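# Swap the seized roller in a roller bed

## Task

The roller bed holds four rollers and one of them is stuck: pushing across its top to spin it only makes it rock slightly instead of turning. Each roller sits on a hexagonal, spring-loaded axle; to free a roller, push its axle toward one bracket until the opposite end leaves its hole. Put the stuck roller into the scrap tray, then install a working roller in the empty spot, its axle centred like its neighbours and seated in both holes. Every working roller that started in the bed must still be in the bed at the end, and the result must stay in place without the robot holding it.

## Robot and tools

Robot: two arms, left_arm and right_arm, each with six revolute joints and a parallel two-finger gripper. Only the names differ; left_arm sits on the +y side of the scene. The words left and right do not refer to sides of a camera image.

Scene frame: one shared frame with its origin on the table surface midway between the arms. +x reaches out over the table, +y points toward left_arm, +z points up. Distances are in metres.

Gripper frame: the fingers extend along the gripper's +z axis and close and open along its y axis. The printed end_effector_position is the point between the finger pads, roughly 1 cm back from the tips. The printed hand position can be somewhat wrong, especially when the arm is stretched far.

Tool execute_actions, argument actions: a list that is empty or holds exactly one item. An empty list only reports the current state. An item with rows (and optional steps) is a motion; an item with only steps is a wait. Optional pictures (true/false) controls whether camera images come back; by default they do.

A motion: rows is a list of 1 to 15 rows; steps is 1 to 15 (default 15), each step being 1/30 s. Each row covers one step, and if rows run out the last row repeats. Every row is one flat list of exactly 14 numbers covering both arms, even if one arm stays still: left_arm waist, shoulder, elbow, wrist pitch, wrist yaw, wrist roll, gripper; then the same seven for right_arm. The joint values are absolute target angles in radians in each arm's own joint space (the same numbers printed under Joint positions), not offsets. Stated ranges per arm: waist -2.618 to 3.054, shoulder 0.000 to 3.142, elbow 0.000 to 3.142, wrist pitch -1.571 to 1.571, wrist yaw -1.571 to 1.571, wrist roll -2.094 to 2.094. Real ends may differ by up to 0.036 rad. A call whose target lies beyond a stated end by more than 0.036 rad and is also further out than the current angle is rejected, and nothing is sent. Targets beyond the real end are clipped there, and the result then reports joint sent to its limit (possibly for an earlier, still-running motion); missing that line does not prove more travel is available. The gripper value is an absolute command from -1 (closed) to +1 (fully open).

A wait: steps 1 to 300, counted from the previous result, with your thinking time included. No new command is sent.

Motion behaviour: each step, the command is limited to stay within a fixed lead of the measured angle (waist 0.202, shoulder 0.258, elbow 0.238, wrist pitch 0.573, wrist yaw and roll 0.522 rad), and all of an arm's targets are scaled back if they would put its gripper more than 70 mm away from where it is now. So big moves need several calls. Friction can leave a joint up to about 0.031 rad off target, and requested changes smaller than that may not happen. Between calls the arms keep heading for the last row sent until they settle or a step is HELD.

Gripping: grip_measured is the gripper motor position on the -1..+1 scale. Pads meet near -0.94; each millimetre of object width adds about 0.0208. Per-gripper offsets of up to about 0.02 exist. Commanding below the width reading squeezes harder, up to roughly 50-62 N per pad (less on thin parts). Keep resending the closing value to keep holding. Joint positions also lists opening in metres (0.093 open to 0.000 closed); on a held rigid part it settles up to about 12 mm below the part's width.

Result lines: the state line gives each gripper's position and quaternion (w,x,y,z) in the scene frame; Joint positions and Joint velocities per arm; joint command not followed means the clearance check altered or blocked targets; HELD marks steps where your row was partly or wholly not sent; MOTOR HOT warns from 75 °C; OVER-TEMPERATURE FAULT reports an arm being stopped (at 90 °C for 10 s, at 100 °C the arm loses hold and drops). Avoid long heavy holding.

Tool zoom_image: camera (cam_high, cam_left_wrist or cam_right_wrist) and region [x0, y0, x1, y1] in pixels of that camera's latest 672x504 image, origin top-left, at most 504x504. It returns an enlarged crop.

Tool finished_scene: scene (integer) ends that scene irreversibly and reports whether it succeeded. Replying with no tool call ends everything.

Sequence: look and test rollers by brushing their tops to find the stuck one; push its axle toward one bracket against the spring until the far end clears, lift it out and set it in the scrap tray; fetch a working spare, compress its axle, seat both ends and centre it; release and confirm it stays.

Avoid: dropping or knocking anything off the table, letting the arms collide or press each other, slamming or shoving hard, and leaving parts that only stay because the gripper holds them. Brief external tugs on held or loose parts may occur.

Each tool is called after "Request:" as name(argument=value, ...), one argument or row to a line, values as JSON.

## Session

Request:
execute_actions(
  actions=[],
)

Scene clock: 0.00 s of 7600.00 s.
left_arm: end_effector_position=(+0.2647, +0.1887, +0.2660) grip_measured=+1.000 end_effector_quat_wxyz=(+0.250, -0.051, +0.924, -0.284) | right_arm: end_effector_position=(+0.6234, -0.1189, +0.2493) grip_measured=+1.000 end_effector_quat_wxyz=(+0.631, +0.066, +0.647, +0.423)
Joint positions: left_arm=[ 0.315  1.147  1.306 -1.257  0.64  -0.039  0.093] | right_arm=[ 0.411  2.124  1.359  0.922 -0.197  0.724  0.093]
Joint velocities: left_arm=[-0.022 -0.012 -0.032 -0.022 -0.022  0.066  0.   ] | right_arm=[-0.012  0.002 -0.002  0.022 -0.051  0.037  0.   ]
Motor temperatures (°C, as the motors report them): left_arm=[27 28 40 26 26 26] | right_arm=[27 35 44 25 26 26]

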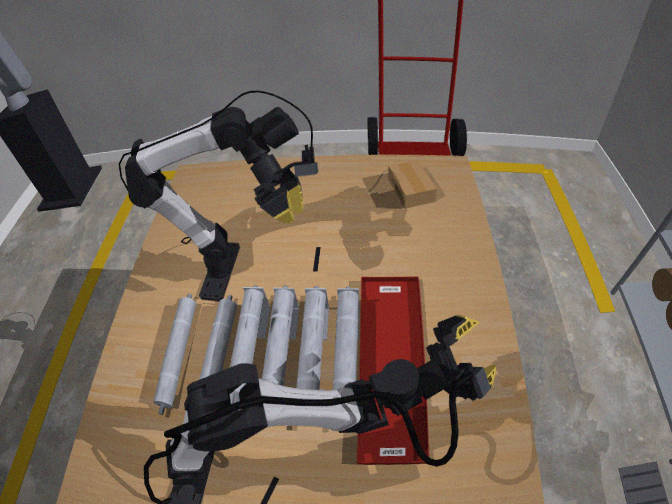

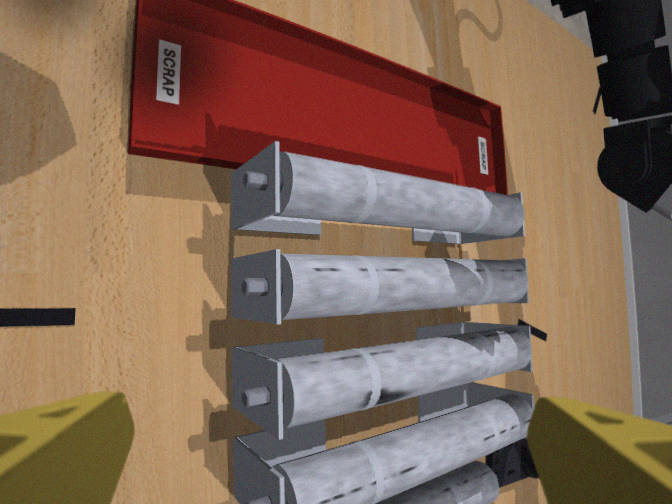

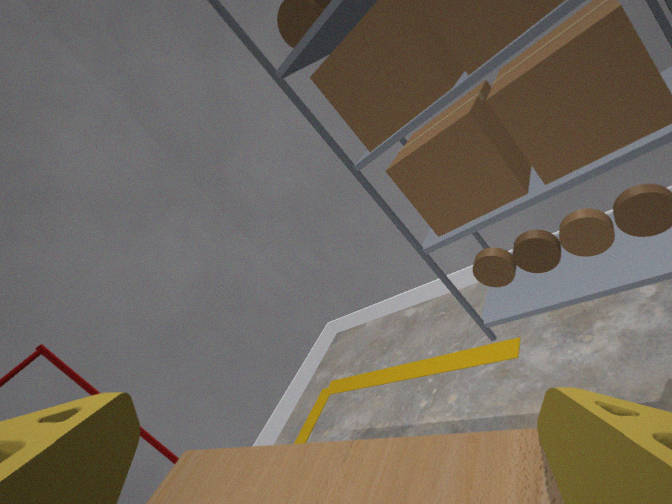

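Request:
execute_actions(
  actions=[
    {"rows":[[0.315,1.147,1.306,-1.257,0.64,-0.039,1,0.43,2.09,1.37,0.86,-0.19,0.68,1],[0.315,1.147,1.306,-1.257,0.64,-0.039,1,0.45,2.055,1.385,0.79,-0.18,0.63,1],[0.315,1.147,1.306,-1.257,0.64,-0.039,1,0.47,2.02,1.4,0.72,-0.17,0.58,1],[0.315,1.147,1.306,-1.257,0.64,-0.039,1,0.49,1.985,1.41,0.65,-0.16,0.53,1],[0.315,1.147,1.306,-1.257,0.64,-0.039,1,0.51,1.95,1.425,0.57,-0.15,0.48,1],[0.315,1.147,1.306,-1.257,0.64,-0.039,1,0.53,1.915,1.44,0.49,-0.14,0.43,1],[0.315,1.147,1.306,-1.257,0.64,-0.039,1,0.55,1.88,1.45,0.41,-0.13,0.38,1],[0.315,1.147,1.306,-1.257,0.64,-0.039,1,0.57,1.845,1.465,0.33,-0.12,0.33,1],[0.315,1.147,1.306,-1.257,0.64,-0.039,1,0.59,1.81,1.48,0.25,-0.11,0.28,1],[0.315,1.147,1.306,-1.257,0.64,-0.039,1,0.61,1.775,1.49,0.17,-0.1,0.23,1],[0.315,1.147,1.306,-1.257,0.64,-0.039,1,0.63,1.74,1.505,0.09,-0.09,0.18,1],[0.315,1.147,1.306,-1.257,0.64,-0.039,1,0.65,1.705,1.52,0.01,-0.08,0.13,1],[0.315,1.147,1.306,-1.257,0.64,-0.039,1,0.67,1.67,1.535,-0.07,-0.07,0.08,1],[0.315,1.147,1.306,-1.257,0.64,-0.039,1,0.69,1.64,1.545,-0.15,-0.06,0.03,1],[0.315,1.147,1.306,-1.257,0.64,-0.039,1,0.71,1.615,1.555,-0.23,-0.05,-0.02,1]],"steps":15},
  ],
  pictures=false,
)

Request:
execute_actions(
  actions=[
    {"rows":[[0.315,1.147,1.306,-1.257,0.64,-0.039,1,0.73,1.615,1.555,-0.32,-0.045,-0.07,1],[0.315,1.147,1.306,-1.257,0.64,-0.039,1,0.75,1.615,1.555,-0.41,-0.04,-0.12,1],[0.315,1.147,1.306,-1.257,0.64,-0.039,1,0.77,1.615,1.555,-0.5,-0.035,-0.17,1],[0.315,1.147,1.306,-1.257,0.64,-0.039,1,0.79,1.615,1.555,-0.59,-0.03,-0.22,1],[0.315,1.147,1.306,-1.257,0.64,-0.039,1,0.81,1.615,1.555,-0.68,-0.025,-0.27,1],[0.315,1.147,1.306,-1.257,0.64,-0.039,1,0.83,1.615,1.555,-0.77,-0.02,-0.32,1],[0.315,1.147,1.306,-1.257,0.64,-0.039,1,0.855,1.615,1.555,-0.86,-0.015,-0.37,1],[0.315,1.147,1.306,-1.257,0.64,-0.039,1,0.88,1.615,1.555,-0.95,-0.01,-0.42,1],[0.315,1.147,1.306,-1.257,0.64,-0.039,1,0.905,1.615,1.555,-1.04,-0.005,-0.47,1],[0.315,1.147,1.306,-1.257,0.64,-0.039,1,0.93,1.615,1.555,-1.13,0,-0.52,1],[0.315,1.147,1.306,-1.257,0.64,-0.039,1,0.955,1.615,1.555,-1.22,0.005,-0.56,1],[0.315,1.147,1.306,-1.257,0.64,-0.039,1,0.98,1.615,1.555,-1.3,0.01,-0.6,1],[0.315,1.147,1.306,-1.257,0.64,-0.039,1,1.0,1.615,1.555,-1.37,0.01,-0.63,1],[0.315,1.147,1.306,-1.257,0.64,-0.039,1,1.02,1.615,1.555,-1.43,0.01,-0.655,1],[0.315,1.147,1.306,-1.257,0.64,-0.039,1,1.04,1.615,1.555,-1.48,0.01,-0.67,1]],"steps":15},
  ],
  pictures=false,
)

Request:
execute_actions(
  actions=[
    {"steps":30},
  ],
)

Scene clock: 47.57 s of 7600.00 s.
left_arm: end_effector_position=(+0.2647, +0.1887, +0.2660) grip_measured=+1.000 end_effector_quat_wxyz=(+0.250, -0.051, +0.924, -0.284) | right_arm: end_effector_position=(+0.4950, -0.0250, +0.3821) grip_measured=+1.000 end_effector_quat_wxyz=(+0.624, -0.167, +0.708, +0.286)
Joint positions: left_arm=[ 0.315  1.147  1.306 -1.257  0.64  -0.039  0.093] | right_arm=[ 0.677  1.678  1.519  0.101 -0.106  0.192  0.093]
Joint velocities: left_arm=[ 0.002 -0.007 -0.002  0.007  0.051 -0.022  0.   ] | right_arm=[ 0.545 -1.053  0.466 -1.897  0.139 -1.399  0.   ]
Motor temperatures (°C, as the motors report them): left_arm=[27 29 43 29 26 26] | right_arm=[27 50 49 31 26 26]
Steps of this call (steps 1 to 90: nothing new was sent; then 44.07 s passed at rest; steps 91 to 105: all 15 steps of this action). Readings (joint positions):
91: left_arm=[0.315 1.147 1.306 -1.257 0.640 -0.039] | right_arm=[0.412 2.122 1.359 0.915 -0.197 0.719]
92: left_arm=[0.315 1.147 1.306 -1.257 0.640 -0.039] | right_arm=[0.415 2.116 1.359 0.893 -0.194 0.705]
94: left_arm=[0.315 1.147 1.306 -1.257 0.640 -0.039] | right_arm=[0.433 2.083 1.359 0.807 -0.183 0.659]
98: left_arm=[0.315 1.147 1.306 -1.257 0.640 -0.039] | right_arm=[0.515 1.960 1.394 0.575 -0.158 0.519]
105: the state above

Scene clock: 48.07 s of 7600.00 s.
left_arm: end_effector_position=(+0.2647, +0.1887, +0.2660) grip_measured=+1.000 end_effector_quat_wxyz=(+0.250, -0.051, +0.924, -0.284) | right_arm: end_effector_position=(+0.3143, -0.0158, +0.2281) grip_measured=+1.000 end_effector_quat_wxyz=(+0.284, -0.570, +0.767, +0.074)
Joint positions: left_arm=[ 0.315  1.147  1.306 -1.257  0.64  -0.039  0.093] | right_arm=[ 0.965  1.599  1.563 -0.939 -0.028 -0.425  0.093]
Joint velocities: left_arm=[-0.007  0.007  0.002  0.037  0.051  0.007  0.   ] | right_arm=[ 0.701 -0.002  0.002 -2.176  0.007 -1.033  0.   ]
Motor temperatures (°C, as the motors report them): left_arm=[27 29 43 29 26 26] | right_arm=[27 50 49 31 26 26]
Steps of this call (steps 1 to 15: all 15 steps of this action). Readings (joint positions):
1: left_arm=[0.315 1.147 1.306 -1.257 0.640 -0.039] | right_arm=[0.696 1.645 1.533 0.033 -0.097 0.143]
2: left_arm=[0.315 1.147 1.306 -1.257 0.640 -0.039] | right_arm=[0.714 1.620 1.547 -0.035 -0.089 0.094]
4: left_arm=[0.315 1.147 1.306 -1.257 0.640 -0.039] | right_arm=[0.749 1.591 1.562 -0.162 -0.077 0.005]
8: left_arm=[0.315 1.147 1.306 -1.257 0.640 -0.039] | right_arm=[0.809 1.593 1.563 -0.428 -0.059 -0.143]
15: the state above

Scene clock: 49.07 s of 7600.00 s.
left_arm: end_effector_position=(+0.2647, +0.1887, +0.2660) grip_measured=+1.000 end_effector_quat_wxyz=(+0.250, -0.051, +0.924, -0.284) | right_arm: end_effector_position=(+0.2214, -0.0951, +0.1867) grip_measured=+1.000 end_effector_quat_wxyz=(-0.032, +0.710, -0.704, -0.005)
Joint positions: left_arm=[ 0.315  1.147  1.306 -1.257  0.64  -0.039  0.093] | right_arm=[ 1.038  1.599  1.563 -1.47  -0.002 -0.662  0.093]
Joint velocities: left_arm=[ 0.002  0.012  0.007 -0.022  0.007  0.051  0.   ] | right_arm=[-0.002  0.007 -0.002 -0.066 -0.007 -0.037  0.   ]
Motor temperatures (°C, as the motors report them): left_arm=[27 29 43 29 26 26] | right_arm=[27 50 49 31 26 26]
Steps of this call (steps 1 to 30: the robot went on to your last target). Readings (joint positions):
1: left_arm=[0.315 1.147 1.306 -1.257 0.640 -0.039] | right_arm=[0.988 1.599 1.563 -1.015 -0.026 -0.460]
2: left_arm=[0.315 1.147 1.306 -1.257 0.640 -0.039] | right_arm=[1.008 1.599 1.563 -1.093 -0.025 -0.495]
4: left_arm=[0.315 1.147 1.306 -1.257 0.640 -0.039] | right_arm=[1.033 1.599 1.563 -1.237 -0.021 -0.556]
8: left_arm=[0.315 1.147 1.306 -1.257 0.640 -0.039] | right_arm=[1.038 1.599 1.563 -1.390 -0.011 -0.620]
30: the state above

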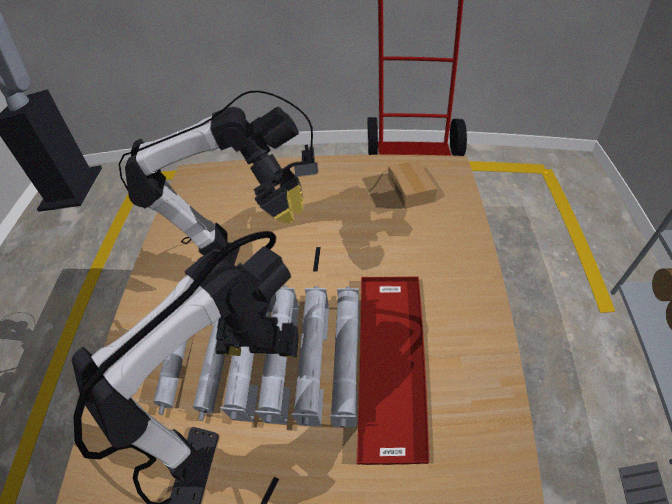

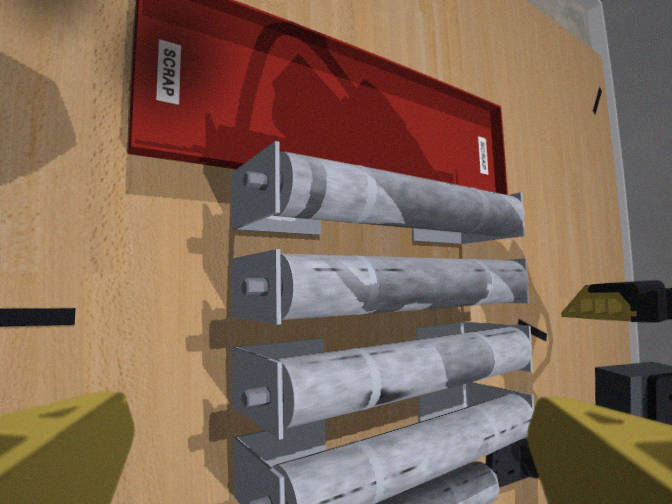

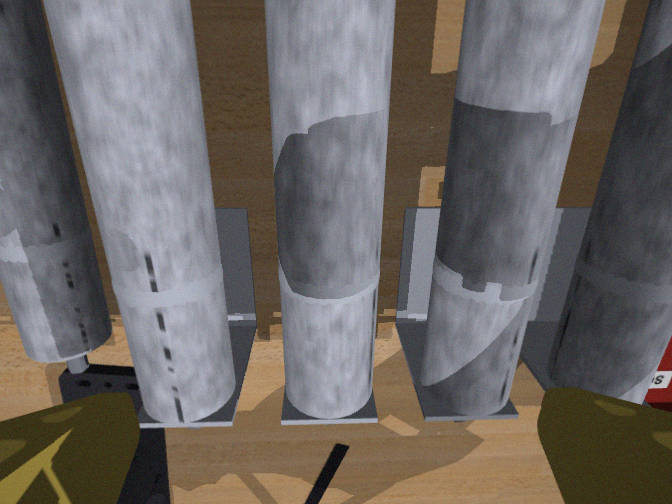

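Request:
execute_actions(
  actions=[
    {"rows":[[0.315,1.147,1.306,-1.257,0.64,-0.039,1,1.06,1.63,1.59,-1.47,0,-0.5,0.8],[0.315,1.147,1.306,-1.257,0.64,-0.039,1,1.08,1.66,1.61,-1.465,0,-0.35,0.6],[0.315,1.147,1.306,-1.257,0.64,-0.039,1,1.1,1.69,1.63,-1.46,0,-0.2,0.4],[0.315,1.147,1.306,-1.257,0.64,-0.039,1,1.12,1.72,1.65,-1.455,0,-0.05,0.2],[0.315,1.147,1.306,-1.257,0.64,-0.039,1,1.14,1.75,1.67,-1.45,0,0.1,0],[0.315,1.147,1.306,-1.257,0.64,-0.039,1,1.16,1.78,1.69,-1.445,0,0.25,-0.2],[0.315,1.147,1.306,-1.257,0.64,-0.039,1,1.18,1.81,1.71,-1.44,0,0.4,-0.4],[0.315,1.147,1.306,-1.257,0.64,-0.039,1,1.2,1.84,1.73,-1.43,0,0.55,-0.6],[0.315,1.147,1.306,-1.257,0.64,-0.039,1,1.22,1.87,1.75,-1.425,0,0.7,-0.8],[0.315,1.147,1.306,-1.257,0.64,-0.039,1,1.24,1.9,1.77,-1.42,0,0.85,-1],[0.315,1.147,1.306,-1.257,0.64,-0.039,1,1.26,1.925,1.79,-1.41,0,1.0,-1],[0.315,1.147,1.306,-1.257,0.64,-0.039,1,1.28,1.95,1.81,-1.405,0,1.15,-1],[0.315,1.147,1.306,-1.257,0.64,-0.039,1,1.3,1.97,1.83,-1.4,0,1.3,-1],[0.315,1.147,1.306,-1.257,0.64,-0.039,1,1.315,1.99,1.84,-1.395,0,1.45,-1],[0.315,1.147,1.306,-1.257,0.64,-0.039,1,1.325,2.0,1.85,-1.39,0,1.57,-1]],"steps":15},
  ],
  pictures=false,
)

Request:
execute_actions(
  actions=[
    {"steps":20},
  ],
)

Scene clock: 90.83 s of 7600.00 s.
left_arm: end_effector_position=(+0.2647, +0.1887, +0.2660) grip_measured=+1.000 end_effector_quat_wxyz=(+0.250, -0.051, +0.924, -0.284) | right_arm: end_effector_position=(+0.1886, +0.0147, +0.1321) grip_measured=-0.988 end_effector_quat_wxyz=(-0.006, -0.258, +0.966, -0.007)
Joint positions: left_arm=[ 0.315  1.147  1.306 -1.257  0.64  -0.039  0.093] | right_arm=[ 1.293  1.968  1.798 -1.419 -0.     0.651  0.   ]
Joint velocities: left_arm=[ 0.007  0.007  0.002 -0.022 -0.081 -0.066  0.   ] | right_arm=[ 0.491  0.51   0.369  0.256 -0.066  2.791  0.   ]
Motor temperatures (°C, as the motors report them): left_arm=[27 29 44 30 26 26] | right_arm=[27 42 48 27 26 26]
Steps of this call (steps 1 to 15: the robot went on to your last target; steps 16 to 90: nothing new was sent; then 38.27 s passed at rest; steps 91 to 105: all 15 steps of this action). Readings (joint positions):
91: left_arm=[0.315 1.147 1.306 -1.257 0.640 -0.039] | right_arm=[1.040 1.600 1.563 -1.470 -0.001 -0.640]
92: left_arm=[0.315 1.147 1.306 -1.257 0.640 -0.039] | right_arm=[1.046 1.606 1.567 -1.473 -0.001 -0.591]
94: left_arm=[0.315 1.147 1.306 -1.257 0.640 -0.039] | right_arm=[1.073 1.642 1.596 -1.478 -0.000 -0.435]
98: left_arm=[0.315 1.147 1.306 -1.257 0.640 -0.039] | right_arm=[1.155 1.767 1.675 -1.465 -0.000 -0.041]
105: the state above

Scene clock: 91.50 s of 7600.00 s.
left_arm: end_effector_position=(+0.2647, +0.1887, +0.2660) grip_measured=+1.000 end_effector_quat_wxyz=(+0.250, -0.051, +0.924, -0.284) | right_arm: end_effector_position=(+0.1805, +0.0293, +0.1278) grip_measured=-0.989 end_effector_quat_wxyz=(-0.001, +0.170, +0.985, -0.002)
Joint positions: left_arm=[ 0.315  1.147  1.306 -1.257  0.64  -0.039  0.093] | right_arm=[ 1.327  1.997  1.822 -1.399 -0.001  1.548  0.   ]
Joint velocities: left_arm=[ 0.007  0.002 -0.012 -0.007 -0.007 -0.037  0.   ] | right_arm=[-0.002 -0.017  0.007 -0.007 -0.022  0.081  0.   ]
Motor temperatures (°C, as the motors report them): left_arm=[27 29 44 30 26 26] | right_arm=[27 42 48 27 26 26]
Steps of this call (steps 1 to 20: the robot went on to your last target). Readings (joint positions):
1: left_arm=[0.315 1.147 1.306 -1.257 0.640 -0.039] | right_arm=[1.308 1.983 1.807 -1.411 -0.000 0.749]
2: left_arm=[0.315 1.147 1.306 -1.257 0.640 -0.039] | right_arm=[1.319 1.992 1.812 -1.404 -0.000 0.848]
4: left_arm=[0.315 1.147 1.306 -1.257 0.640 -0.039] | right_arm=[1.328 1.997 1.814 -1.399 -0.001 1.045]
8: left_arm=[0.315 1.147 1.306 -1.257 0.640 -0.039] | right_arm=[1.327 1.997 1.821 -1.399 -0.001 1.349]
20: the state above

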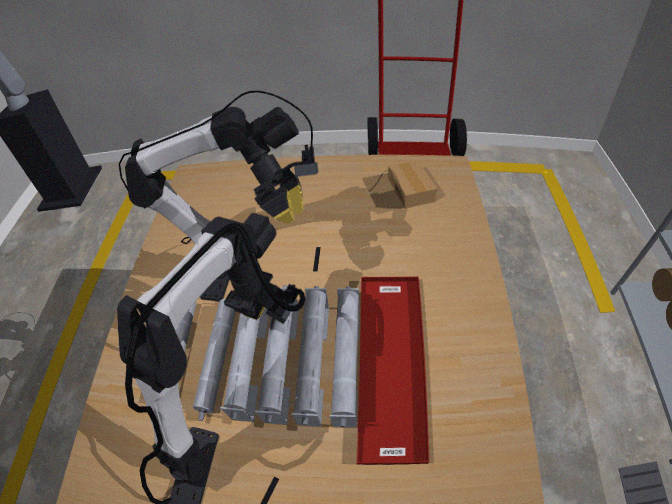

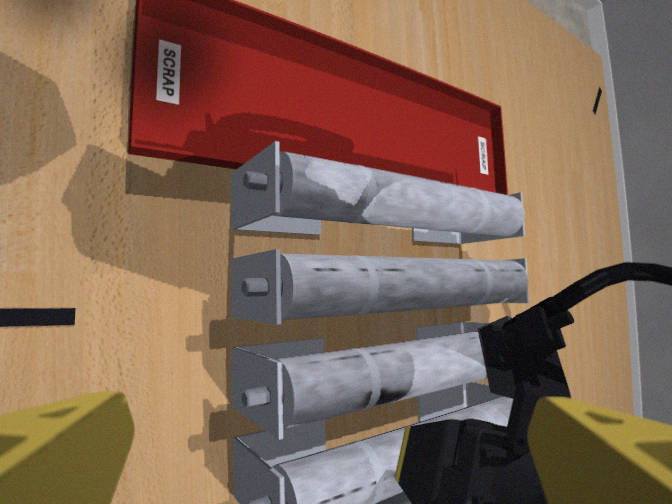

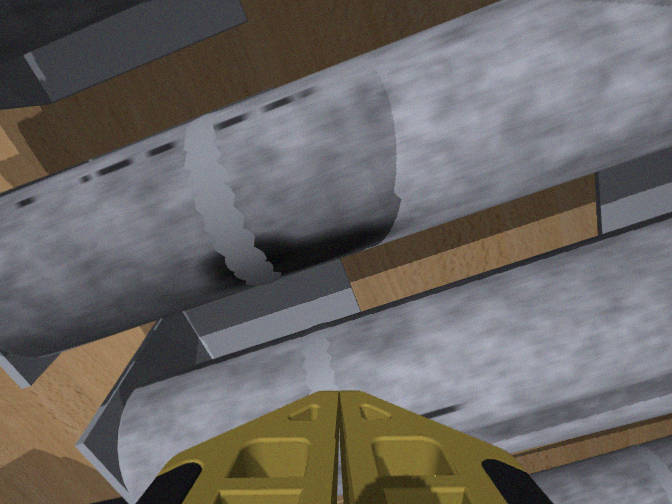

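Request:
execute_actions(
  actions=[
    {"rows":[[0.315,1.147,1.306,-1.257,0.64,-0.039,1,1.3,2.0,1.8,-1.38,0,1.57,-1],[0.315,1.147,1.306,-1.257,0.64,-0.039,1,1.28,2.0,1.79,-1.37,0,1.57,-1],[0.315,1.147,1.306,-1.257,0.64,-0.039,1,1.26,2.0,1.78,-1.36,0,1.57,-1],[0.315,1.147,1.306,-1.257,0.64,-0.039,1,1.24,2.0,1.77,-1.35,0,1.57,-1],[0.315,1.147,1.306,-1.257,0.64,-0.039,1,1.225,2.0,1.76,-1.34,0,1.57,-1],[0.315,1.147,1.306,-1.257,0.64,-0.039,1,1.215,2.0,1.75,-1.33,0,1.57,-1],[0.315,1.147,1.306,-1.257,0.64,-0.039,1,1.215,2.0,1.742,-1.32,0,1.57,-1],[0.315,1.147,1.306,-1.257,0.64,-0.039,1,1.215,2.0,1.735,-1.31,0,1.57,-1],[0.315,1.147,1.306,-1.257,0.64,-0.039,1,1.215,2.0,1.729,-1.305,0,1.57,-1],[0.315,1.147,1.306,-1.257,0.64,-0.039,1,1.215,2.0,1.723,-1.3,0,1.57,-1],[0.315,1.147,1.306,-1.257,0.64,-0.039,1,1.215,2.0,1.718,-1.295,0,1.57,-1],[0.315,1.147,1.306,-1.257,0.64,-0.039,1,1.215,2.0,1.713,-1.29,0,1.57,-1],[0.315,1.147,1.306,-1.257,0.64,-0.039,1,1.215,2.0,1.708,-1.29,0,1.57,-1],[0.315,1.147,1.306,-1.257,0.64,-0.039,1,1.215,2.0,1.704,-1.29,0,1.57,-1],[0.315,1.147,1.306,-1.257,0.64,-0.039,1,1.215,2.0,1.7,-1.29,0,1.57,-1]],"steps":15},
  ],
  pictures=false,
)

Request:
execute_actions(
  actions=[
    {"steps":12},
  ],
  pictures=false,
)

Scene clock: 112.07 s of 7600.00 s.
left_arm: end_effector_position=(+0.2647, +0.1887, +0.2660) grip_measured=+1.000 end_effector_quat_wxyz=(+0.250, -0.051, +0.924, -0.284) | right_arm: end_effector_position=(+0.2209, +0.0102, +0.1096) grip_measured=-0.989 end_effector_quat_wxyz=(-0.002, +0.235, +0.972, -0.004)
Joint positions: left_arm=[ 0.315  1.147  1.306 -1.257  0.64  -0.039  0.093] | right_arm=[ 1.21   1.996  1.748 -1.331 -0.001  1.563  0.   ]
Joint velocities: left_arm=[ 0.007 -0.002 -0.007 -0.007 -0.022  0.007  0.   ] | right_arm=[-0.002 -0.061 -0.042  0.066  0.037 -0.037  0.   ]
Motor temperatures (°C, as the motors report them): left_arm=[27 29 44 30 26 26] | right_arm=[27 45 50 27 26 26]
Steps of this call (steps 1 to 30: the robot went on to your last target; steps 31 to 90: nothing new was sent; then 17.07 s passed at rest; steps 91 to 105: all 15 steps of this action). Readings (joint positions):
91: left_arm=[0.315 1.147 1.306 -1.257 0.640 -0.039] | right_arm=[1.326 1.997 1.822 -1.399 -0.001 1.563]
92: left_arm=[0.315 1.147 1.306 -1.257 0.640 -0.039] | right_arm=[1.321 1.997 1.822 -1.397 -0.001 1.563]
94: left_arm=[0.315 1.147 1.306 -1.257 0.640 -0.039] | right_arm=[1.296 1.997 1.813 -1.385 -0.002 1.563]
98: left_arm=[0.315 1.147 1.306 -1.257 0.640 -0.039] | right_arm=[1.223 1.997 1.771 -1.354 -0.002 1.563]
105: the state above

Scene clock: 112.47 s of 7600.00 s.
left_arm: end_effector_position=(+0.2647, +0.1887, +0.2660) grip_measured=+1.000 end_effector_quat_wxyz=(+0.250, -0.051, +0.924, -0.284) | right_arm: end_effector_position=(+0.2209, +0.0103, +0.1096) grip_measured=-0.989 end_effector_quat_wxyz=(-0.001, +0.235, +0.972, -0.003)
Joint positions: left_arm=[ 0.315  1.147  1.306 -1.257  0.64  -0.039  0.093] | right_arm=[ 1.21   1.994  1.746 -1.328 -0.001  1.563  0.   ]
Joint velocities: left_arm=[ 0.002  0.002 -0.012 -0.007 -0.007  0.081  0.   ] | right_arm=[-0.007  0.007 -0.027 -0.051 -0.022 -0.022  0.   ]
Motor temperatures (°C, as the motors report them): left_arm=[27 29 44 30 26 26] | right_arm=[27 45 50 27 26 26]
Steps of this call (steps 1 to 12: the robot went on to your last target). Readings (joint positions):
1: left_arm=[0.315 1.147 1.306 -1.257 0.640 -0.039] | right_arm=[1.210 1.996 1.747 -1.330 -0.001 1.563]
2: left_arm=[0.315 1.147 1.306 -1.257 0.640 -0.039] | right_arm=[1.210 1.995 1.746 -1.329 -0.001 1.563]
4: left_arm=[0.315 1.147 1.306 -1.257 0.640 -0.039] | right_arm=[1.210 1.995 1.746 -1.329 -0.001 1.563]
8: left_arm=[0.315 1.147 1.306 -1.257 0.640 -0.039] | right_arm=[1.210 1.994 1.746 -1.328 -0.001 1.563]
12: the state above

Request:
execute_actions(
  actions=[
    {"rows":[[0.315,1.147,1.306,-1.257,0.64,-0.039,1,1.2,2.0,1.72,-1.32,0,1.57,-1],[0.315,1.147,1.306,-1.257,0.64,-0.039,1,1.19,2.0,1.72,-1.32,0,1.57,-1],[0.315,1.147,1.306,-1.257,0.64,-0.039,1,1.18,2.0,1.72,-1.32,0,1.57,-1],[0.315,1.147,1.306,-1.257,0.64,-0.039,1,1.17,2.0,1.72,-1.32,0,1.57,-1],[0.315,1.147,1.306,-1.257,0.64,-0.039,1,1.16,2.0,1.72,-1.32,0,1.57,-1],[0.315,1.147,1.306,-1.257,0.64,-0.039,1,1.15,2.0,1.72,-1.32,0,1.57,-1],[0.315,1.147,1.306,-1.257,0.64,-0.039,1,1.14,2.0,1.72,-1.32,0,1.57,-1],[0.315,1.147,1.306,-1.257,0.64,-0.039,1,1.13,2.0,1.72,-1.32,0,1.57,-1],[0.315,1.147,1.306,-1.257,0.64,-0.039,1,1.12,2.0,1.72,-1.32,0,1.57,-1],[0.315,1.147,1.306,-1.257,0.64,-0.039,1,1.11,2.0,1.72,-1.32,0,1.57,-1],[0.315,1.147,1.306,-1.257,0.64,-0.039,1,1.1,2.0,1.72,-1.32,0,1.57,-1],[0.315,1.147,1.306,-1.257,0.64,-0.039,1,1.09,2.0,1.72,-1.32,0,1.57,-1],[0.315,1.147,1.306,-1.257,0.64,-0.039,1,1.08,2.0,1.72,-1.32,0,1.57,-1]],"steps":15},
  ],
)

Scene clock: 128.97 s of 7600.00 s.
left_arm: end_effector_position=(+0.2647, +0.1887, +0.2660) grip_measured=+1.000 end_effector_quat_wxyz=(+0.250, -0.051, +0.924, -0.284) | right_arm: end_effector_position=(+0.2551, -0.0092, +0.1097) grip_measured=-0.989 end_effector_quat_wxyz=(-0.017, +0.292, +0.956, +0.003)
Joint positions: left_arm=[ 0.315  1.147  1.306 -1.257  0.64  -0.039  0.093] | right_arm=[ 1.091  1.994  1.746 -1.326 -0.034  1.563  0.   ]
Joint velocities: left_arm=[-0.012  0.007  0.002 -0.007  0.037 -0.022  0.   ] | right_arm=[-0.32  -0.002  0.007 -0.081  0.212 -0.037  0.   ]
Motor temperatures (°C, as the motors report them): left_arm=[27 29 44 30 26 26] | right_arm=[27 46 47 27 26 26]
Steps of this call (steps 1 to 15: the robot went on to your last target; steps 16 to 90: nothing new was sent; then 13.00 s passed at rest; steps 91 to 105: all 15 steps of this action). Readings (joint positions):
91: left_arm=[0.315 1.147 1.306 -1.257 0.640 -0.039] | right_arm=[1.210 1.994 1.746 -1.329 -0.001 1.563]
92: left_arm=[0.315 1.147 1.306 -1.257 0.640 -0.039] | right_arm=[1.208 1.994 1.746 -1.329 -0.001 1.563]
94: left_arm=[0.315 1.147 1.306 -1.257 0.640 -0.039] | right_arm=[1.203 1.994 1.746 -1.329 -0.009 1.563]
98: left_arm=[0.315 1.147 1.306 -1.257 0.640 -0.039] | right_arm=[1.177 1.994 1.746 -1.327 -0.046 1.563]
105: the state above

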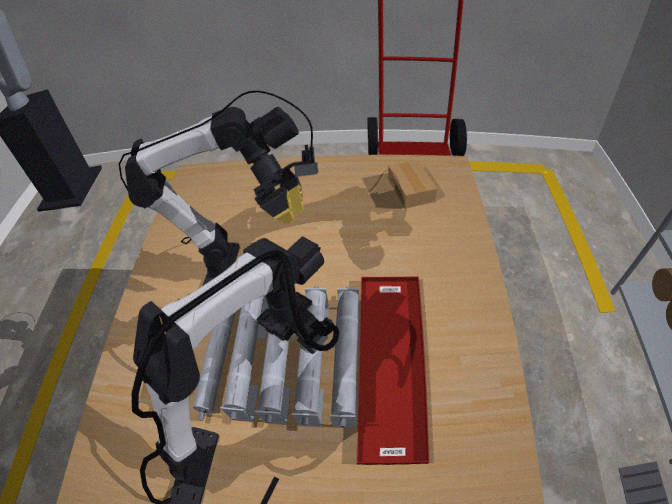

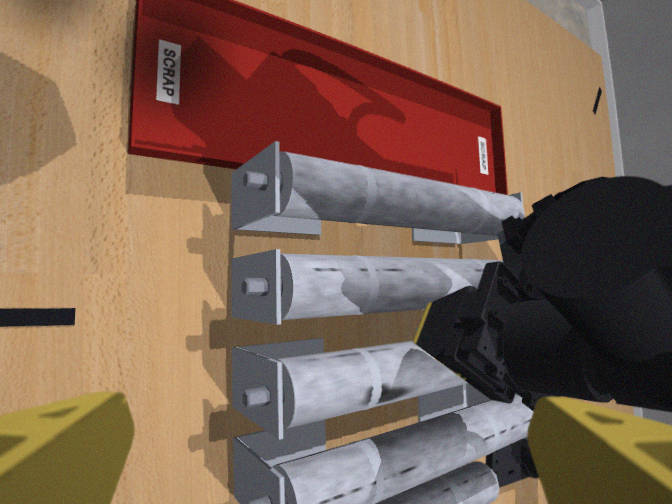

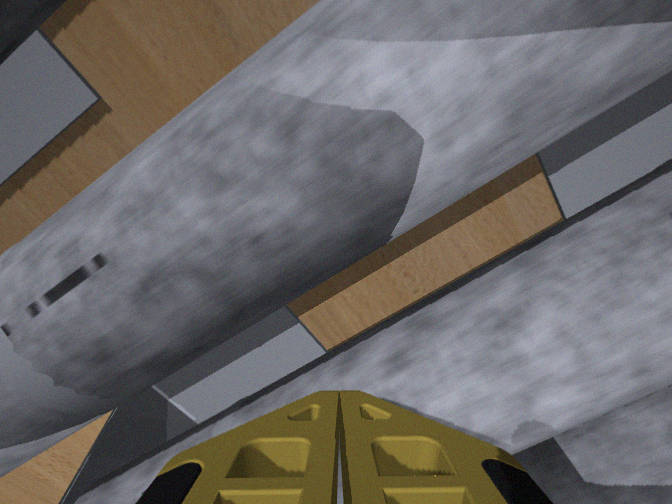

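Request:
execute_actions(
  actions=[],
)

Scene clock: 175.97 s of 7600.00 s.
left_arm: end_effector_position=(+0.2647, +0.1887, +0.2660) grip_measured=+1.000 end_effector_quat_wxyz=(+0.250, -0.051, +0.924, -0.284) | right_arm: end_effector_position=(+0.2621, -0.0140, +0.1096) grip_measured=-0.989 end_effector_quat_wxyz=(-0.008, +0.299, +0.954, +0.000)
Joint positions: left_arm=[ 0.315  1.147  1.306 -1.257  0.64  -0.039  0.093] | right_arm=[ 1.077  1.994  1.746 -1.326 -0.015  1.563  0.   ]
Joint velocities: left_arm=[ 0.002 -0.012  0.002 -0.022 -0.066  0.051  0.   ] | right_arm=[ 0.007  0.007  0.017 -0.066  0.037 -0.037  0.   ]
Motor temperatures (°C, as the motors report them): left_arm=[27 29 44 31 26 26] | right_arm=[27 48 45 26 26 26]
Steps of this call (steps 1 to 30: the robot went on to your last target; steps 31 to 90: nothing new was sent; then 44.00 s passed at rest). Readings (joint positions):
1: left_arm=[0.315 1.147 1.306 -1.257 0.640 -0.039] | right_arm=[1.083 1.994 1.746 -1.326 -0.028 1.563]
2: left_arm=[0.315 1.147 1.306 -1.257 0.640 -0.039] | right_arm=[1.078 1.994 1.746 -1.326 -0.023 1.563]
4: left_arm=[0.315 1.147 1.306 -1.257 0.640 -0.039] | right_arm=[1.077 1.994 1.746 -1.326 -0.019 1.563]
8: left_arm=[0.315 1.147 1.306 -1.257 0.640 -0.039] | right_arm=[1.077 1.994 1.746 -1.326 -0.017 1.563]
90: the state above
All arms were judged still, so your last target was given up. Only a new action makes them travel on or press farther. Fingers that are still opening or closing keep moving.

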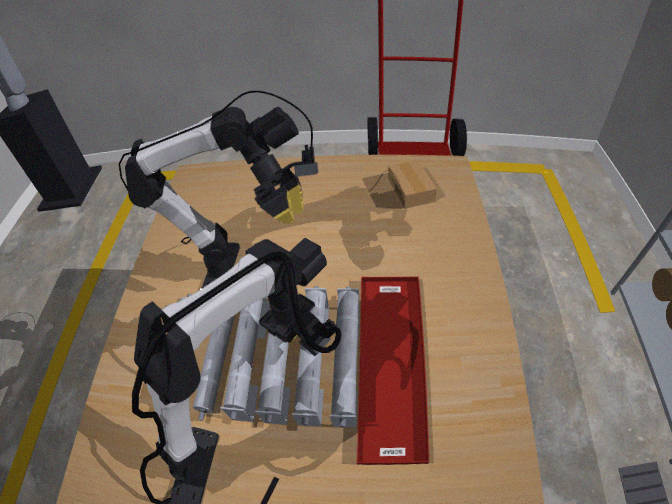

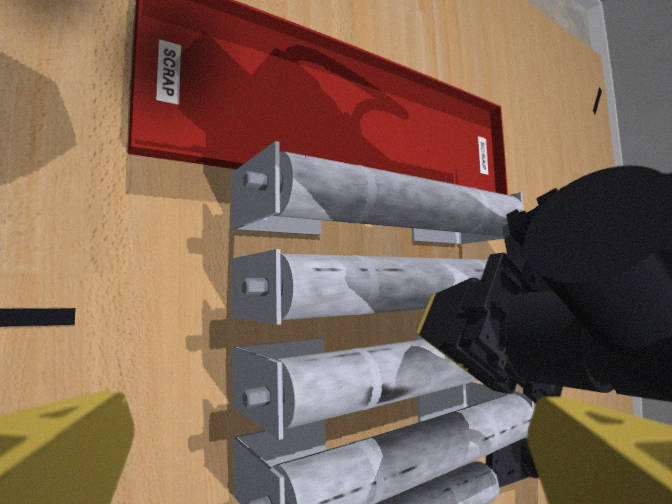

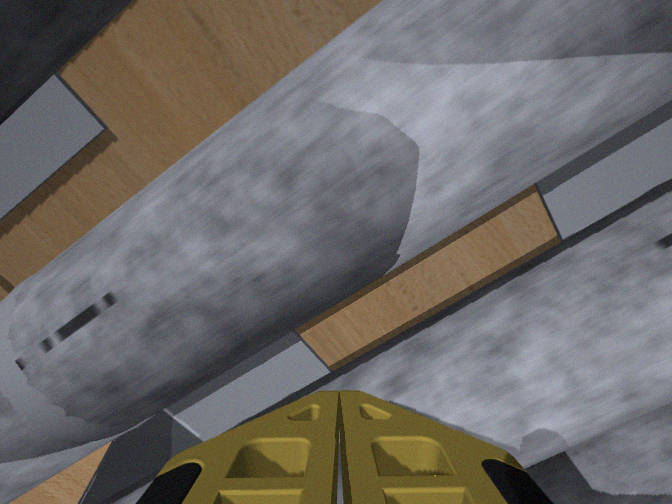

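Request:
execute_actions(
  actions=[
    {"rows":[[0.315,1.147,1.306,-1.257,0.64,-0.039,1,1.06,2.0,1.71,-1.32,0,1.57,-1],[0.315,1.147,1.306,-1.257,0.64,-0.039,1,1.05,2.0,1.71,-1.32,0,1.57,-1],[0.315,1.147,1.306,-1.257,0.64,-0.039,1,1.04,2.0,1.71,-1.32,0,1.57,-1],[0.315,1.147,1.306,-1.257,0.64,-0.039,1,1.03,2.0,1.71,-1.32,0,1.57,-1],[0.315,1.147,1.306,-1.257,0.64,-0.039,1,1.015,2.0,1.71,-1.32,0,1.57,-1],[0.315,1.147,1.306,-1.257,0.64,-0.039,1,1.0,2.0,1.71,-1.32,0,1.57,-1],[0.315,1.147,1.306,-1.257,0.64,-0.039,1,0.985,2.0,1.71,-1.32,0,1.57,-1],[0.315,1.147,1.306,-1.257,0.64,-0.039,1,0.97,2.0,1.71,-1.32,0,1.57,-1],[0.315,1.147,1.306,-1.257,0.64,-0.039,1,0.955,2.0,1.71,-1.32,0,1.57,-1],[0.315,1.147,1.306,-1.257,0.64,-0.039,1,0.94,2.0,1.71,-1.32,0,1.57,-1],[0.315,1.147,1.306,-1.257,0.64,-0.039,1,0.925,2.0,1.71,-1.32,0,1.57,-1],[0.315,1.147,1.306,-1.257,0.64,-0.039,1,0.91,2.0,1.71,-1.32,0,1.57,-1],[0.315,1.147,1.306,-1.257,0.64,-0.039,1,0.895,2.0,1.71,-1.32,0,1.57,-1],[0.315,1.147,1.306,-1.257,0.64,-0.039,1,0.88,2.0,1.71,-1.32,0,1.57,-1],[0.315,1.147,1.306,-1.257,0.64,-0.039,1,0.86,2.0,1.71,-1.32,0,1.57,-1]],"steps":15},
  ],
)

Scene clock: 198.70 s of 7600.00 s.
left_arm: end_effector_position=(+0.2647, +0.1887, +0.2660) grip_measured=+1.000 end_effector_quat_wxyz=(+0.250, -0.051, +0.924, -0.284) | right_arm: end_effector_position=(+0.3013, -0.0398, +0.1097) grip_measured=-0.989 end_effector_quat_wxyz=(-0.032, +0.369, +0.929, +0.024)
Joint positions: left_arm=[ 0.315  1.147  1.306 -1.257  0.64  -0.039  0.093] | right_arm=[ 0.928  1.986  1.732 -1.296 -0.077  1.563  0.   ]
Joint velocities: left_arm=[-0.007  0.007 -0.017 -0.051 -0.007  0.022  0.   ] | right_arm=[-0.447  0.017 -0.007  0.168  0.037 -0.066  0.   ]
Motor temperatures (°C, as the motors report them): left_arm=[27 29 44 31 26 26] | right_arm=[27 49 45 26 26 26]
Steps of this call (steps 1 to 90: nothing new was sent; then 19.23 s passed at rest; steps 91 to 105: all 15 steps of this action). Readings (joint positions):
91: left_arm=[0.315 1.147 1.306 -1.257 0.640 -0.039] | right_arm=[1.077 1.994 1.744 -1.325 -0.015 1.563]
92: left_arm=[0.315 1.147 1.306 -1.257 0.640 -0.039] | right_arm=[1.075 1.994 1.741 -1.325 -0.015 1.563]
94: left_arm=[0.315 1.147 1.306 -1.257 0.640 -0.039] | right_arm=[1.063 1.994 1.734 -1.325 -0.015 1.563]
98: left_arm=[0.315 1.147 1.306 -1.257 0.640 -0.039] | right_arm=[1.010 1.994 1.732 -1.325 -0.015 1.563]
105: the state above

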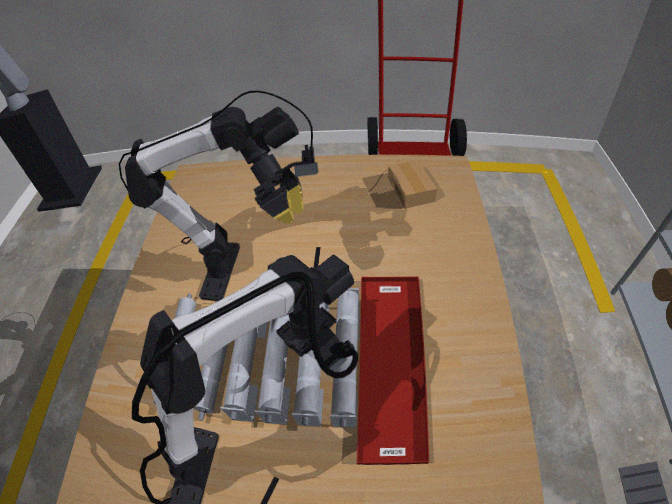

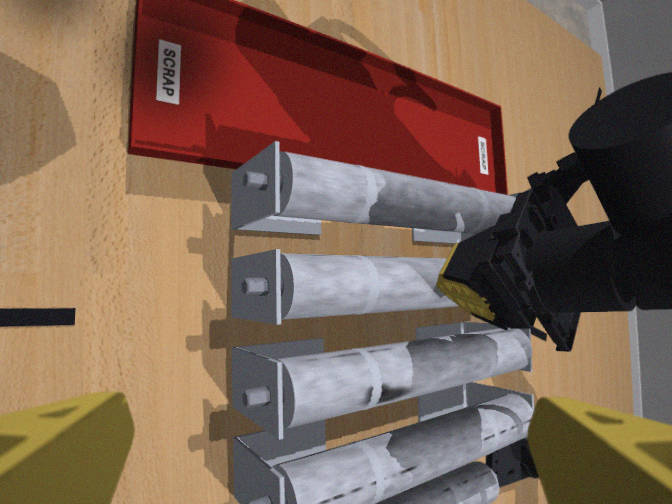

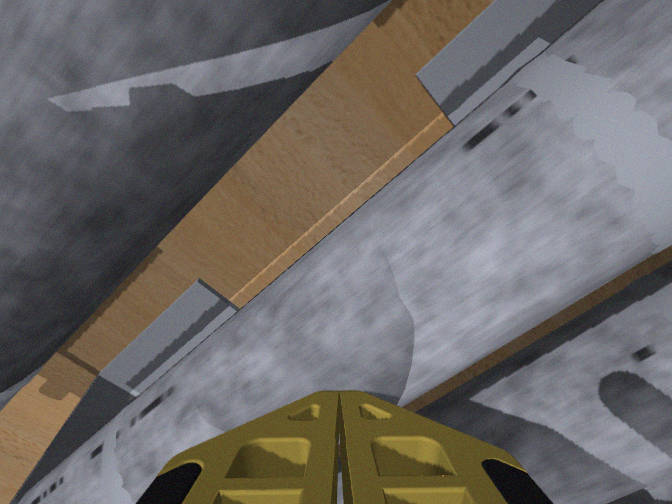

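Request:
execute_actions(
  actions=[
    {"rows":[[0.3,1.15,1.3,-1.26,0.6,0.0,1,0.87,1.97,1.72,-1.32,0,1.5,-1],[0.27,1.16,1.3,-1.265,0.57,0.05,1,0.87,1.94,1.72,-1.33,0,1.4,-1],[0.24,1.17,1.3,-1.27,0.54,0.1,1,0.88,1.91,1.71,-1.34,0,1.3,-0.9],[0.2,1.19,1.3,-1.275,0.5,0.17,0.9,0.885,1.88,1.69,-1.35,0,1.2,-0.8],[0.16,1.21,1.29,-1.28,0.46,0.25,0.8,0.89,1.85,1.67,-1.36,0,1.05,-0.7],[0.11,1.23,1.29,-1.29,0.41,0.33,0.7,0.9,1.82,1.65,-1.37,0,0.9,-0.6],[0.06,1.25,1.28,-1.3,0.36,0.42,0.6,0.91,1.79,1.63,-1.38,0,0.72,-0.5],[0.0,1.28,1.27,-1.31,0.31,0.51,0.5,0.92,1.76,1.6,-1.39,0,0.54,-0.4],[-0.06,1.3,1.26,-1.32,0.26,0.6,0.4,0.93,1.73,1.575,-1.4,0,0.36,-0.3],[-0.12,1.33,1.25,-1.33,0.21,0.7,0.3,0.94,1.7,1.55,-1.41,0,0.18,-0.2],[-0.18,1.35,1.24,-1.34,0.16,0.8,0.2,0.95,1.67,1.525,-1.42,0,0.0,-0.1],[-0.23,1.38,1.235,-1.35,0.11,0.9,0.1,0.96,1.64,1.5,-1.43,0,-0.2,0.0],[-0.28,1.4,1.23,-1.36,0.07,1.0,0.0,0.965,1.61,1.475,-1.435,0,-0.4,0.1],[-0.33,1.42,1.225,-1.365,0.03,1.08,-0.15,0.97,1.585,1.455,-1.44,0,-0.58,0.22],[-0.36,1.435,1.22,-1.37,-0.01,1.145,-0.3,0.975,1.565,1.44,-1.445,0,-0.74,0.22]],"steps":15},
  ],
  pictures=false,
)

Request:
execute_actions(
  actions=[
    {"steps":45},
  ],
)

Scene clock: 238.47 s of 7600.00 s.
left_arm: end_effector_position=(+0.2314, +0.1133, +0.1554) grip_measured=-0.223 end_effector_quat_wxyz=(+0.065, +0.551, +0.829, -0.077) | right_arm: end_effector_position=(+0.2405, -0.1049, +0.1653) grip_measured=+0.205 end_effector_quat_wxyz=(+0.016, -0.220, +0.975, +0.020)
Joint positions: left_arm=[-0.287  1.405  1.245 -1.316  0.178  0.792  0.034] | right_arm=[ 0.961  1.618  1.498 -1.401 -0.013  0.395  0.055]
Joint velocities: left_arm=[-1.331  0.667 -0.232 -0.242 -1.209  2.366 -0.153] | right_arm=[ 0.159 -0.686 -0.623 -0.33  -0.051 -2.791  0.028]
Motor temperatures (°C, as the motors report them): left_arm=[27 29 44 32 26 26] | right_arm=[27 48 44 25 26 26]
Steps of this call (steps 1 to 30: the robot went on to your last target; steps 31 to 90: nothing new was sent; then 36.27 s passed at rest; steps 91 to 105: all 15 steps of this action). Readings (joint positions):
91: left_arm=[0.314 1.147 1.306 -1.257 0.636 -0.035] | right_arm=[0.857 1.987 1.732 -1.308 -0.015 1.555]
92: left_arm=[0.307 1.147 1.306 -1.257 0.624 -0.023] | right_arm=[0.857 1.985 1.732 -1.308 -0.015 1.530]
94: left_arm=[0.265 1.152 1.306 -1.260 0.589 0.026] | right_arm=[0.862 1.964 1.722 -1.310 -0.015 1.438]
98: left_arm=[0.099 1.215 1.305 -1.273 0.471 0.230] | right_arm=[0.891 1.843 1.659 -1.333 -0.013 1.087]
105: the state above

Scene clock: 239.97 s of 7600.00 s.
left_arm: end_effector_position=(+0.2230, +0.1308, +0.1388) grip_measured=-0.297 end_effector_quat_wxyz=(-0.004, +0.710, +0.704, -0.001) | right_arm: end_effector_position=(+0.2267, -0.1176, +0.1662) grip_measured=+0.219 end_effector_quat_wxyz=(-0.007, +0.710, -0.704, -0.006)
Joint positions: left_arm=[-0.358  1.444  1.226 -1.361 -0.001  1.136  0.031] | right_arm=[ 0.968  1.579  1.462 -1.439 -0.012 -0.733  0.056]
Joint velocities: left_arm=[-0.017 -0.002  0.002 -0.007 -0.022  0.007 -0.   ] | right_arm=[-0.002  0.002 -0.002  0.022  0.007  0.007  0.   ]
Motor temperatures (°C, as the motors report them): left_arm=[27 29 44 31 26 26] | right_arm=[27 48 44 25 26 26]
Steps of this call (steps 1 to 45: the robot went on to your last target). Readings (joint positions):
1: left_arm=[-0.325 1.424 1.238 -1.324 0.145 0.861] | right_arm=[0.965 1.598 1.481 -1.414 -0.013 0.297]
2: left_arm=[-0.347 1.437 1.231 -1.331 0.118 0.917] | right_arm=[0.967 1.586 1.472 -1.426 -0.013 0.198]
4: left_arm=[-0.358 1.444 1.226 -1.345 0.078 0.997] | right_arm=[0.968 1.579 1.466 -1.438 -0.013 0.000]
8: left_arm=[-0.358 1.444 1.226 -1.357 0.030 1.080] | right_arm=[0.968 1.579 1.462 -1.439 -0.012 -0.384]
45: the state above
All arms were judged still, so your last target was given up. Only a new action makes them travel on or press farther. Fingers that are still opening or closing keep moving.

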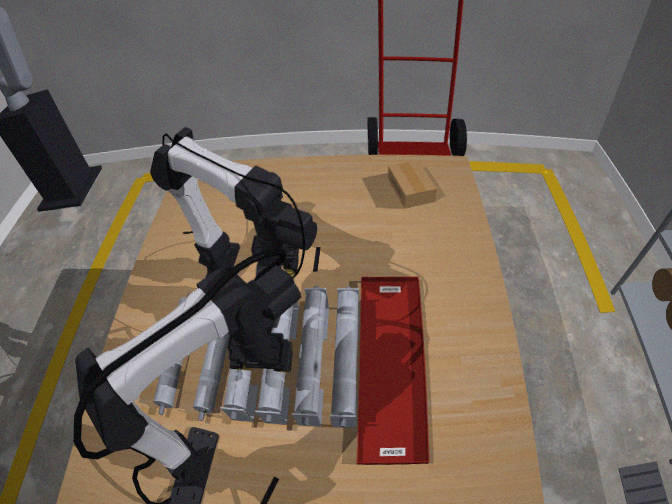

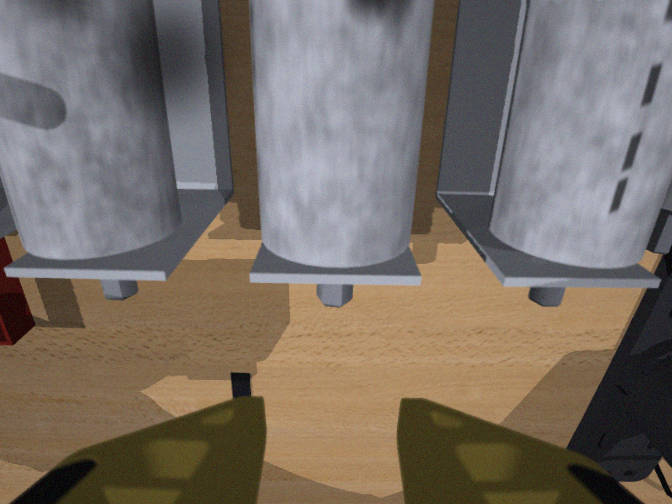

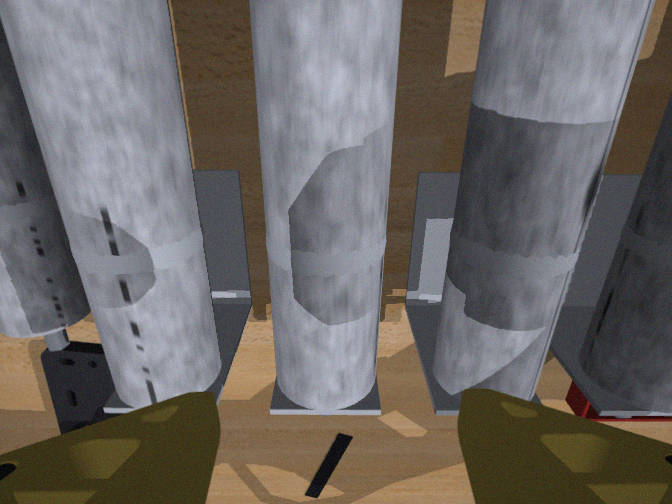

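Request:
execute_actions(
  actions=[
    {"rows":[[-0.36,1.435,1.21,-1.35,-0.01,1.145,-0.3,0.98,1.565,1.42,-1.42,0.01,-0.73,0.22],[-0.36,1.435,1.197,-1.335,-0.01,1.145,-0.3,0.985,1.565,1.4,-1.4,0.012,-0.72,0.22],[-0.36,1.435,1.184,-1.32,-0.01,1.145,-0.3,0.99,1.56,1.38,-1.385,0.012,-0.71,0.22],[-0.36,1.435,1.171,-1.305,-0.01,1.145,-0.3,0.99,1.56,1.36,-1.37,0.012,-0.706,0.22],[-0.36,1.435,1.158,-1.29,-0.01,1.145,-0.3,0.99,1.555,1.34,-1.35,0.012,-0.706,0.22],[-0.36,1.435,1.145,-1.275,-0.01,1.145,-0.3,0.99,1.555,1.32,-1.33,0.012,-0.706,0.22],[-0.36,1.435,1.132,-1.26,-0.01,1.145,-0.3,0.99,1.555,1.3,-1.31,0.012,-0.706,0.22],[-0.36,1.435,1.119,-1.245,-0.01,1.145,-0.3,0.99,1.555,1.285,-1.295,0.012,-0.706,0.22],[-0.36,1.435,1.106,-1.23,-0.01,1.145,-0.3,0.99,1.555,1.27,-1.28,0.012,-0.706,0.22],[-0.36,1.435,1.095,-1.22,-0.01,1.145,-0.3,0.99,1.555,1.258,-1.268,0.012,-0.706,0.22],[-0.36,1.435,1.087,-1.21,-0.01,1.145,-0.3,0.99,1.555,1.252,-1.262,0.012,-0.706,0.22]],"steps":15},
  ],
  pictures=false,
)

Request:
execute_actions(
  actions=[
    {"steps":15},
  ],
)

Scene clock: 275.17 s of 7600.00 s.
left_arm: end_effector_position=(+0.2199, +0.1322, +0.1076) grip_measured=-0.297 end_effector_quat_wxyz=(-0.008, +0.710, +0.704, -0.002) | right_arm: end_effector_position=(+0.2175, -0.1257, +0.1181) grip_measured=+0.219 end_effector_quat_wxyz=(+0.020, +0.708, -0.706, +0.002)
Joint positions: left_arm=[-0.358  1.444  1.102 -1.246 -0.001  1.136  0.031] | right_arm=[ 0.981  1.579  1.27  -1.302  0.    -0.714  0.056]
Joint velocities: left_arm=[ 0.002  0.012 -0.012  0.11  -0.007 -0.066  0.001] | right_arm=[ 0.002  0.002 -0.002  0.139 -0.022 -0.037  0.   ]
Motor temperatures (°C, as the motors report them): left_arm=[27 32 43 30 26 26] | right_arm=[27 46 44 25 26 26]
Steps of this call (steps 1 to 90: nothing new was sent; then 31.70 s passed at rest; steps 91 to 105: all 15 steps of this action). Readings (joint positions):
91: left_arm=[-0.358 1.444 1.226 -1.361 -0.001 1.136] | right_arm=[0.968 1.579 1.459 -1.437 -0.010 -0.733]
92: left_arm=[-0.358 1.444 1.225 -1.360 -0.001 1.136] | right_arm=[0.969 1.579 1.452 -1.432 -0.008 -0.732]
94: left_arm=[-0.358 1.444 1.213 -1.345 -0.001 1.136] | right_arm=[0.975 1.579 1.421 -1.414 -0.004 -0.726]
98: left_arm=[-0.358 1.444 1.160 -1.305 -0.001 1.136] | right_arm=[0.981 1.579 1.335 -1.368 -0.002 -0.719]
105: the state above

Scene clock: 275.67 s of 7600.00 s.
left_arm: end_effector_position=(+0.2251, +0.1297, +0.1076) grip_measured=-0.297 end_effector_quat_wxyz=(+0.003, +0.710, +0.704, +0.002) | right_arm: end_effector_position=(+0.2215, -0.1211, +0.1179) grip_measured=+0.219 end_effector_quat_wxyz=(+0.008, +0.708, -0.706, +0.001)
Joint positions: left_arm=[-0.358  1.444  1.102 -1.222 -0.001  1.136  0.031] | right_arm=[ 0.981  1.579  1.27  -1.278  0.001 -0.713  0.056]
Joint velocities: left_arm=[-0.007  0.007  0.002 -0.037 -0.007 -0.095 -0.   ] | right_arm=[-0.002  0.002  0.027 -0.11  -0.007  0.022 -0.   ]
Motor temperatures (°C, as the motors report them): left_arm=[27 32 43 30 26 26] | right_arm=[27 46 44 25 26 26]
Steps of this call (steps 1 to 15: the robot went on to your last target). Readings (joint positions):
1: left_arm=[-0.358 1.444 1.102 -1.241 -0.001 1.136] | right_arm=[0.981 1.579 1.270 -1.297 0.001 -0.714]
2: left_arm=[-0.358 1.444 1.102 -1.236 -0.001 1.136] | right_arm=[0.981 1.579 1.270 -1.292 0.001 -0.714]
4: left_arm=[-0.358 1.444 1.102 -1.231 -0.001 1.136] | right_arm=[0.981 1.579 1.270 -1.286 0.001 -0.714]
8: left_arm=[-0.358 1.444 1.102 -1.225 -0.001 1.136] | right_arm=[0.981 1.579 1.270 -1.280 0.001 -0.714]
15: the state above

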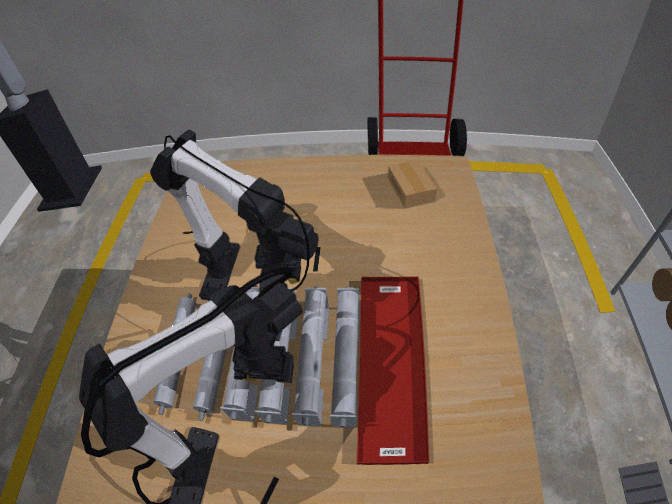

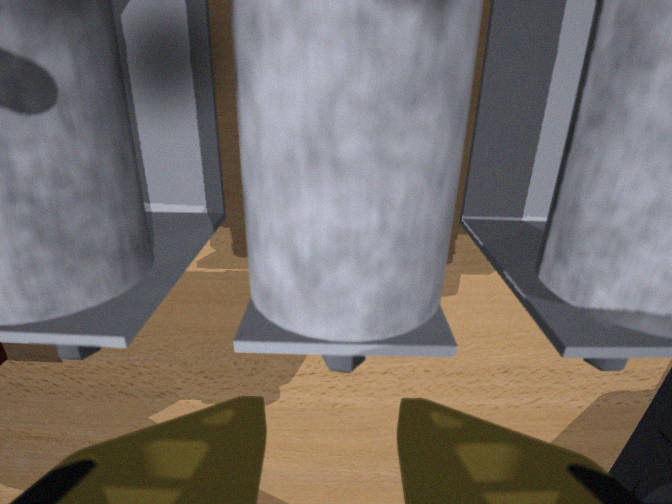

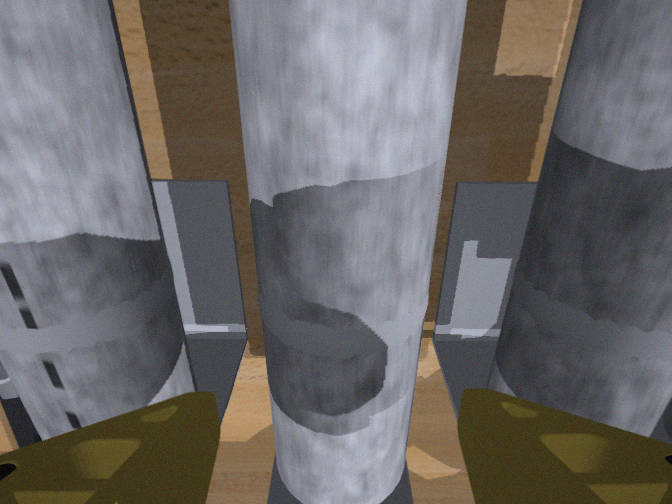

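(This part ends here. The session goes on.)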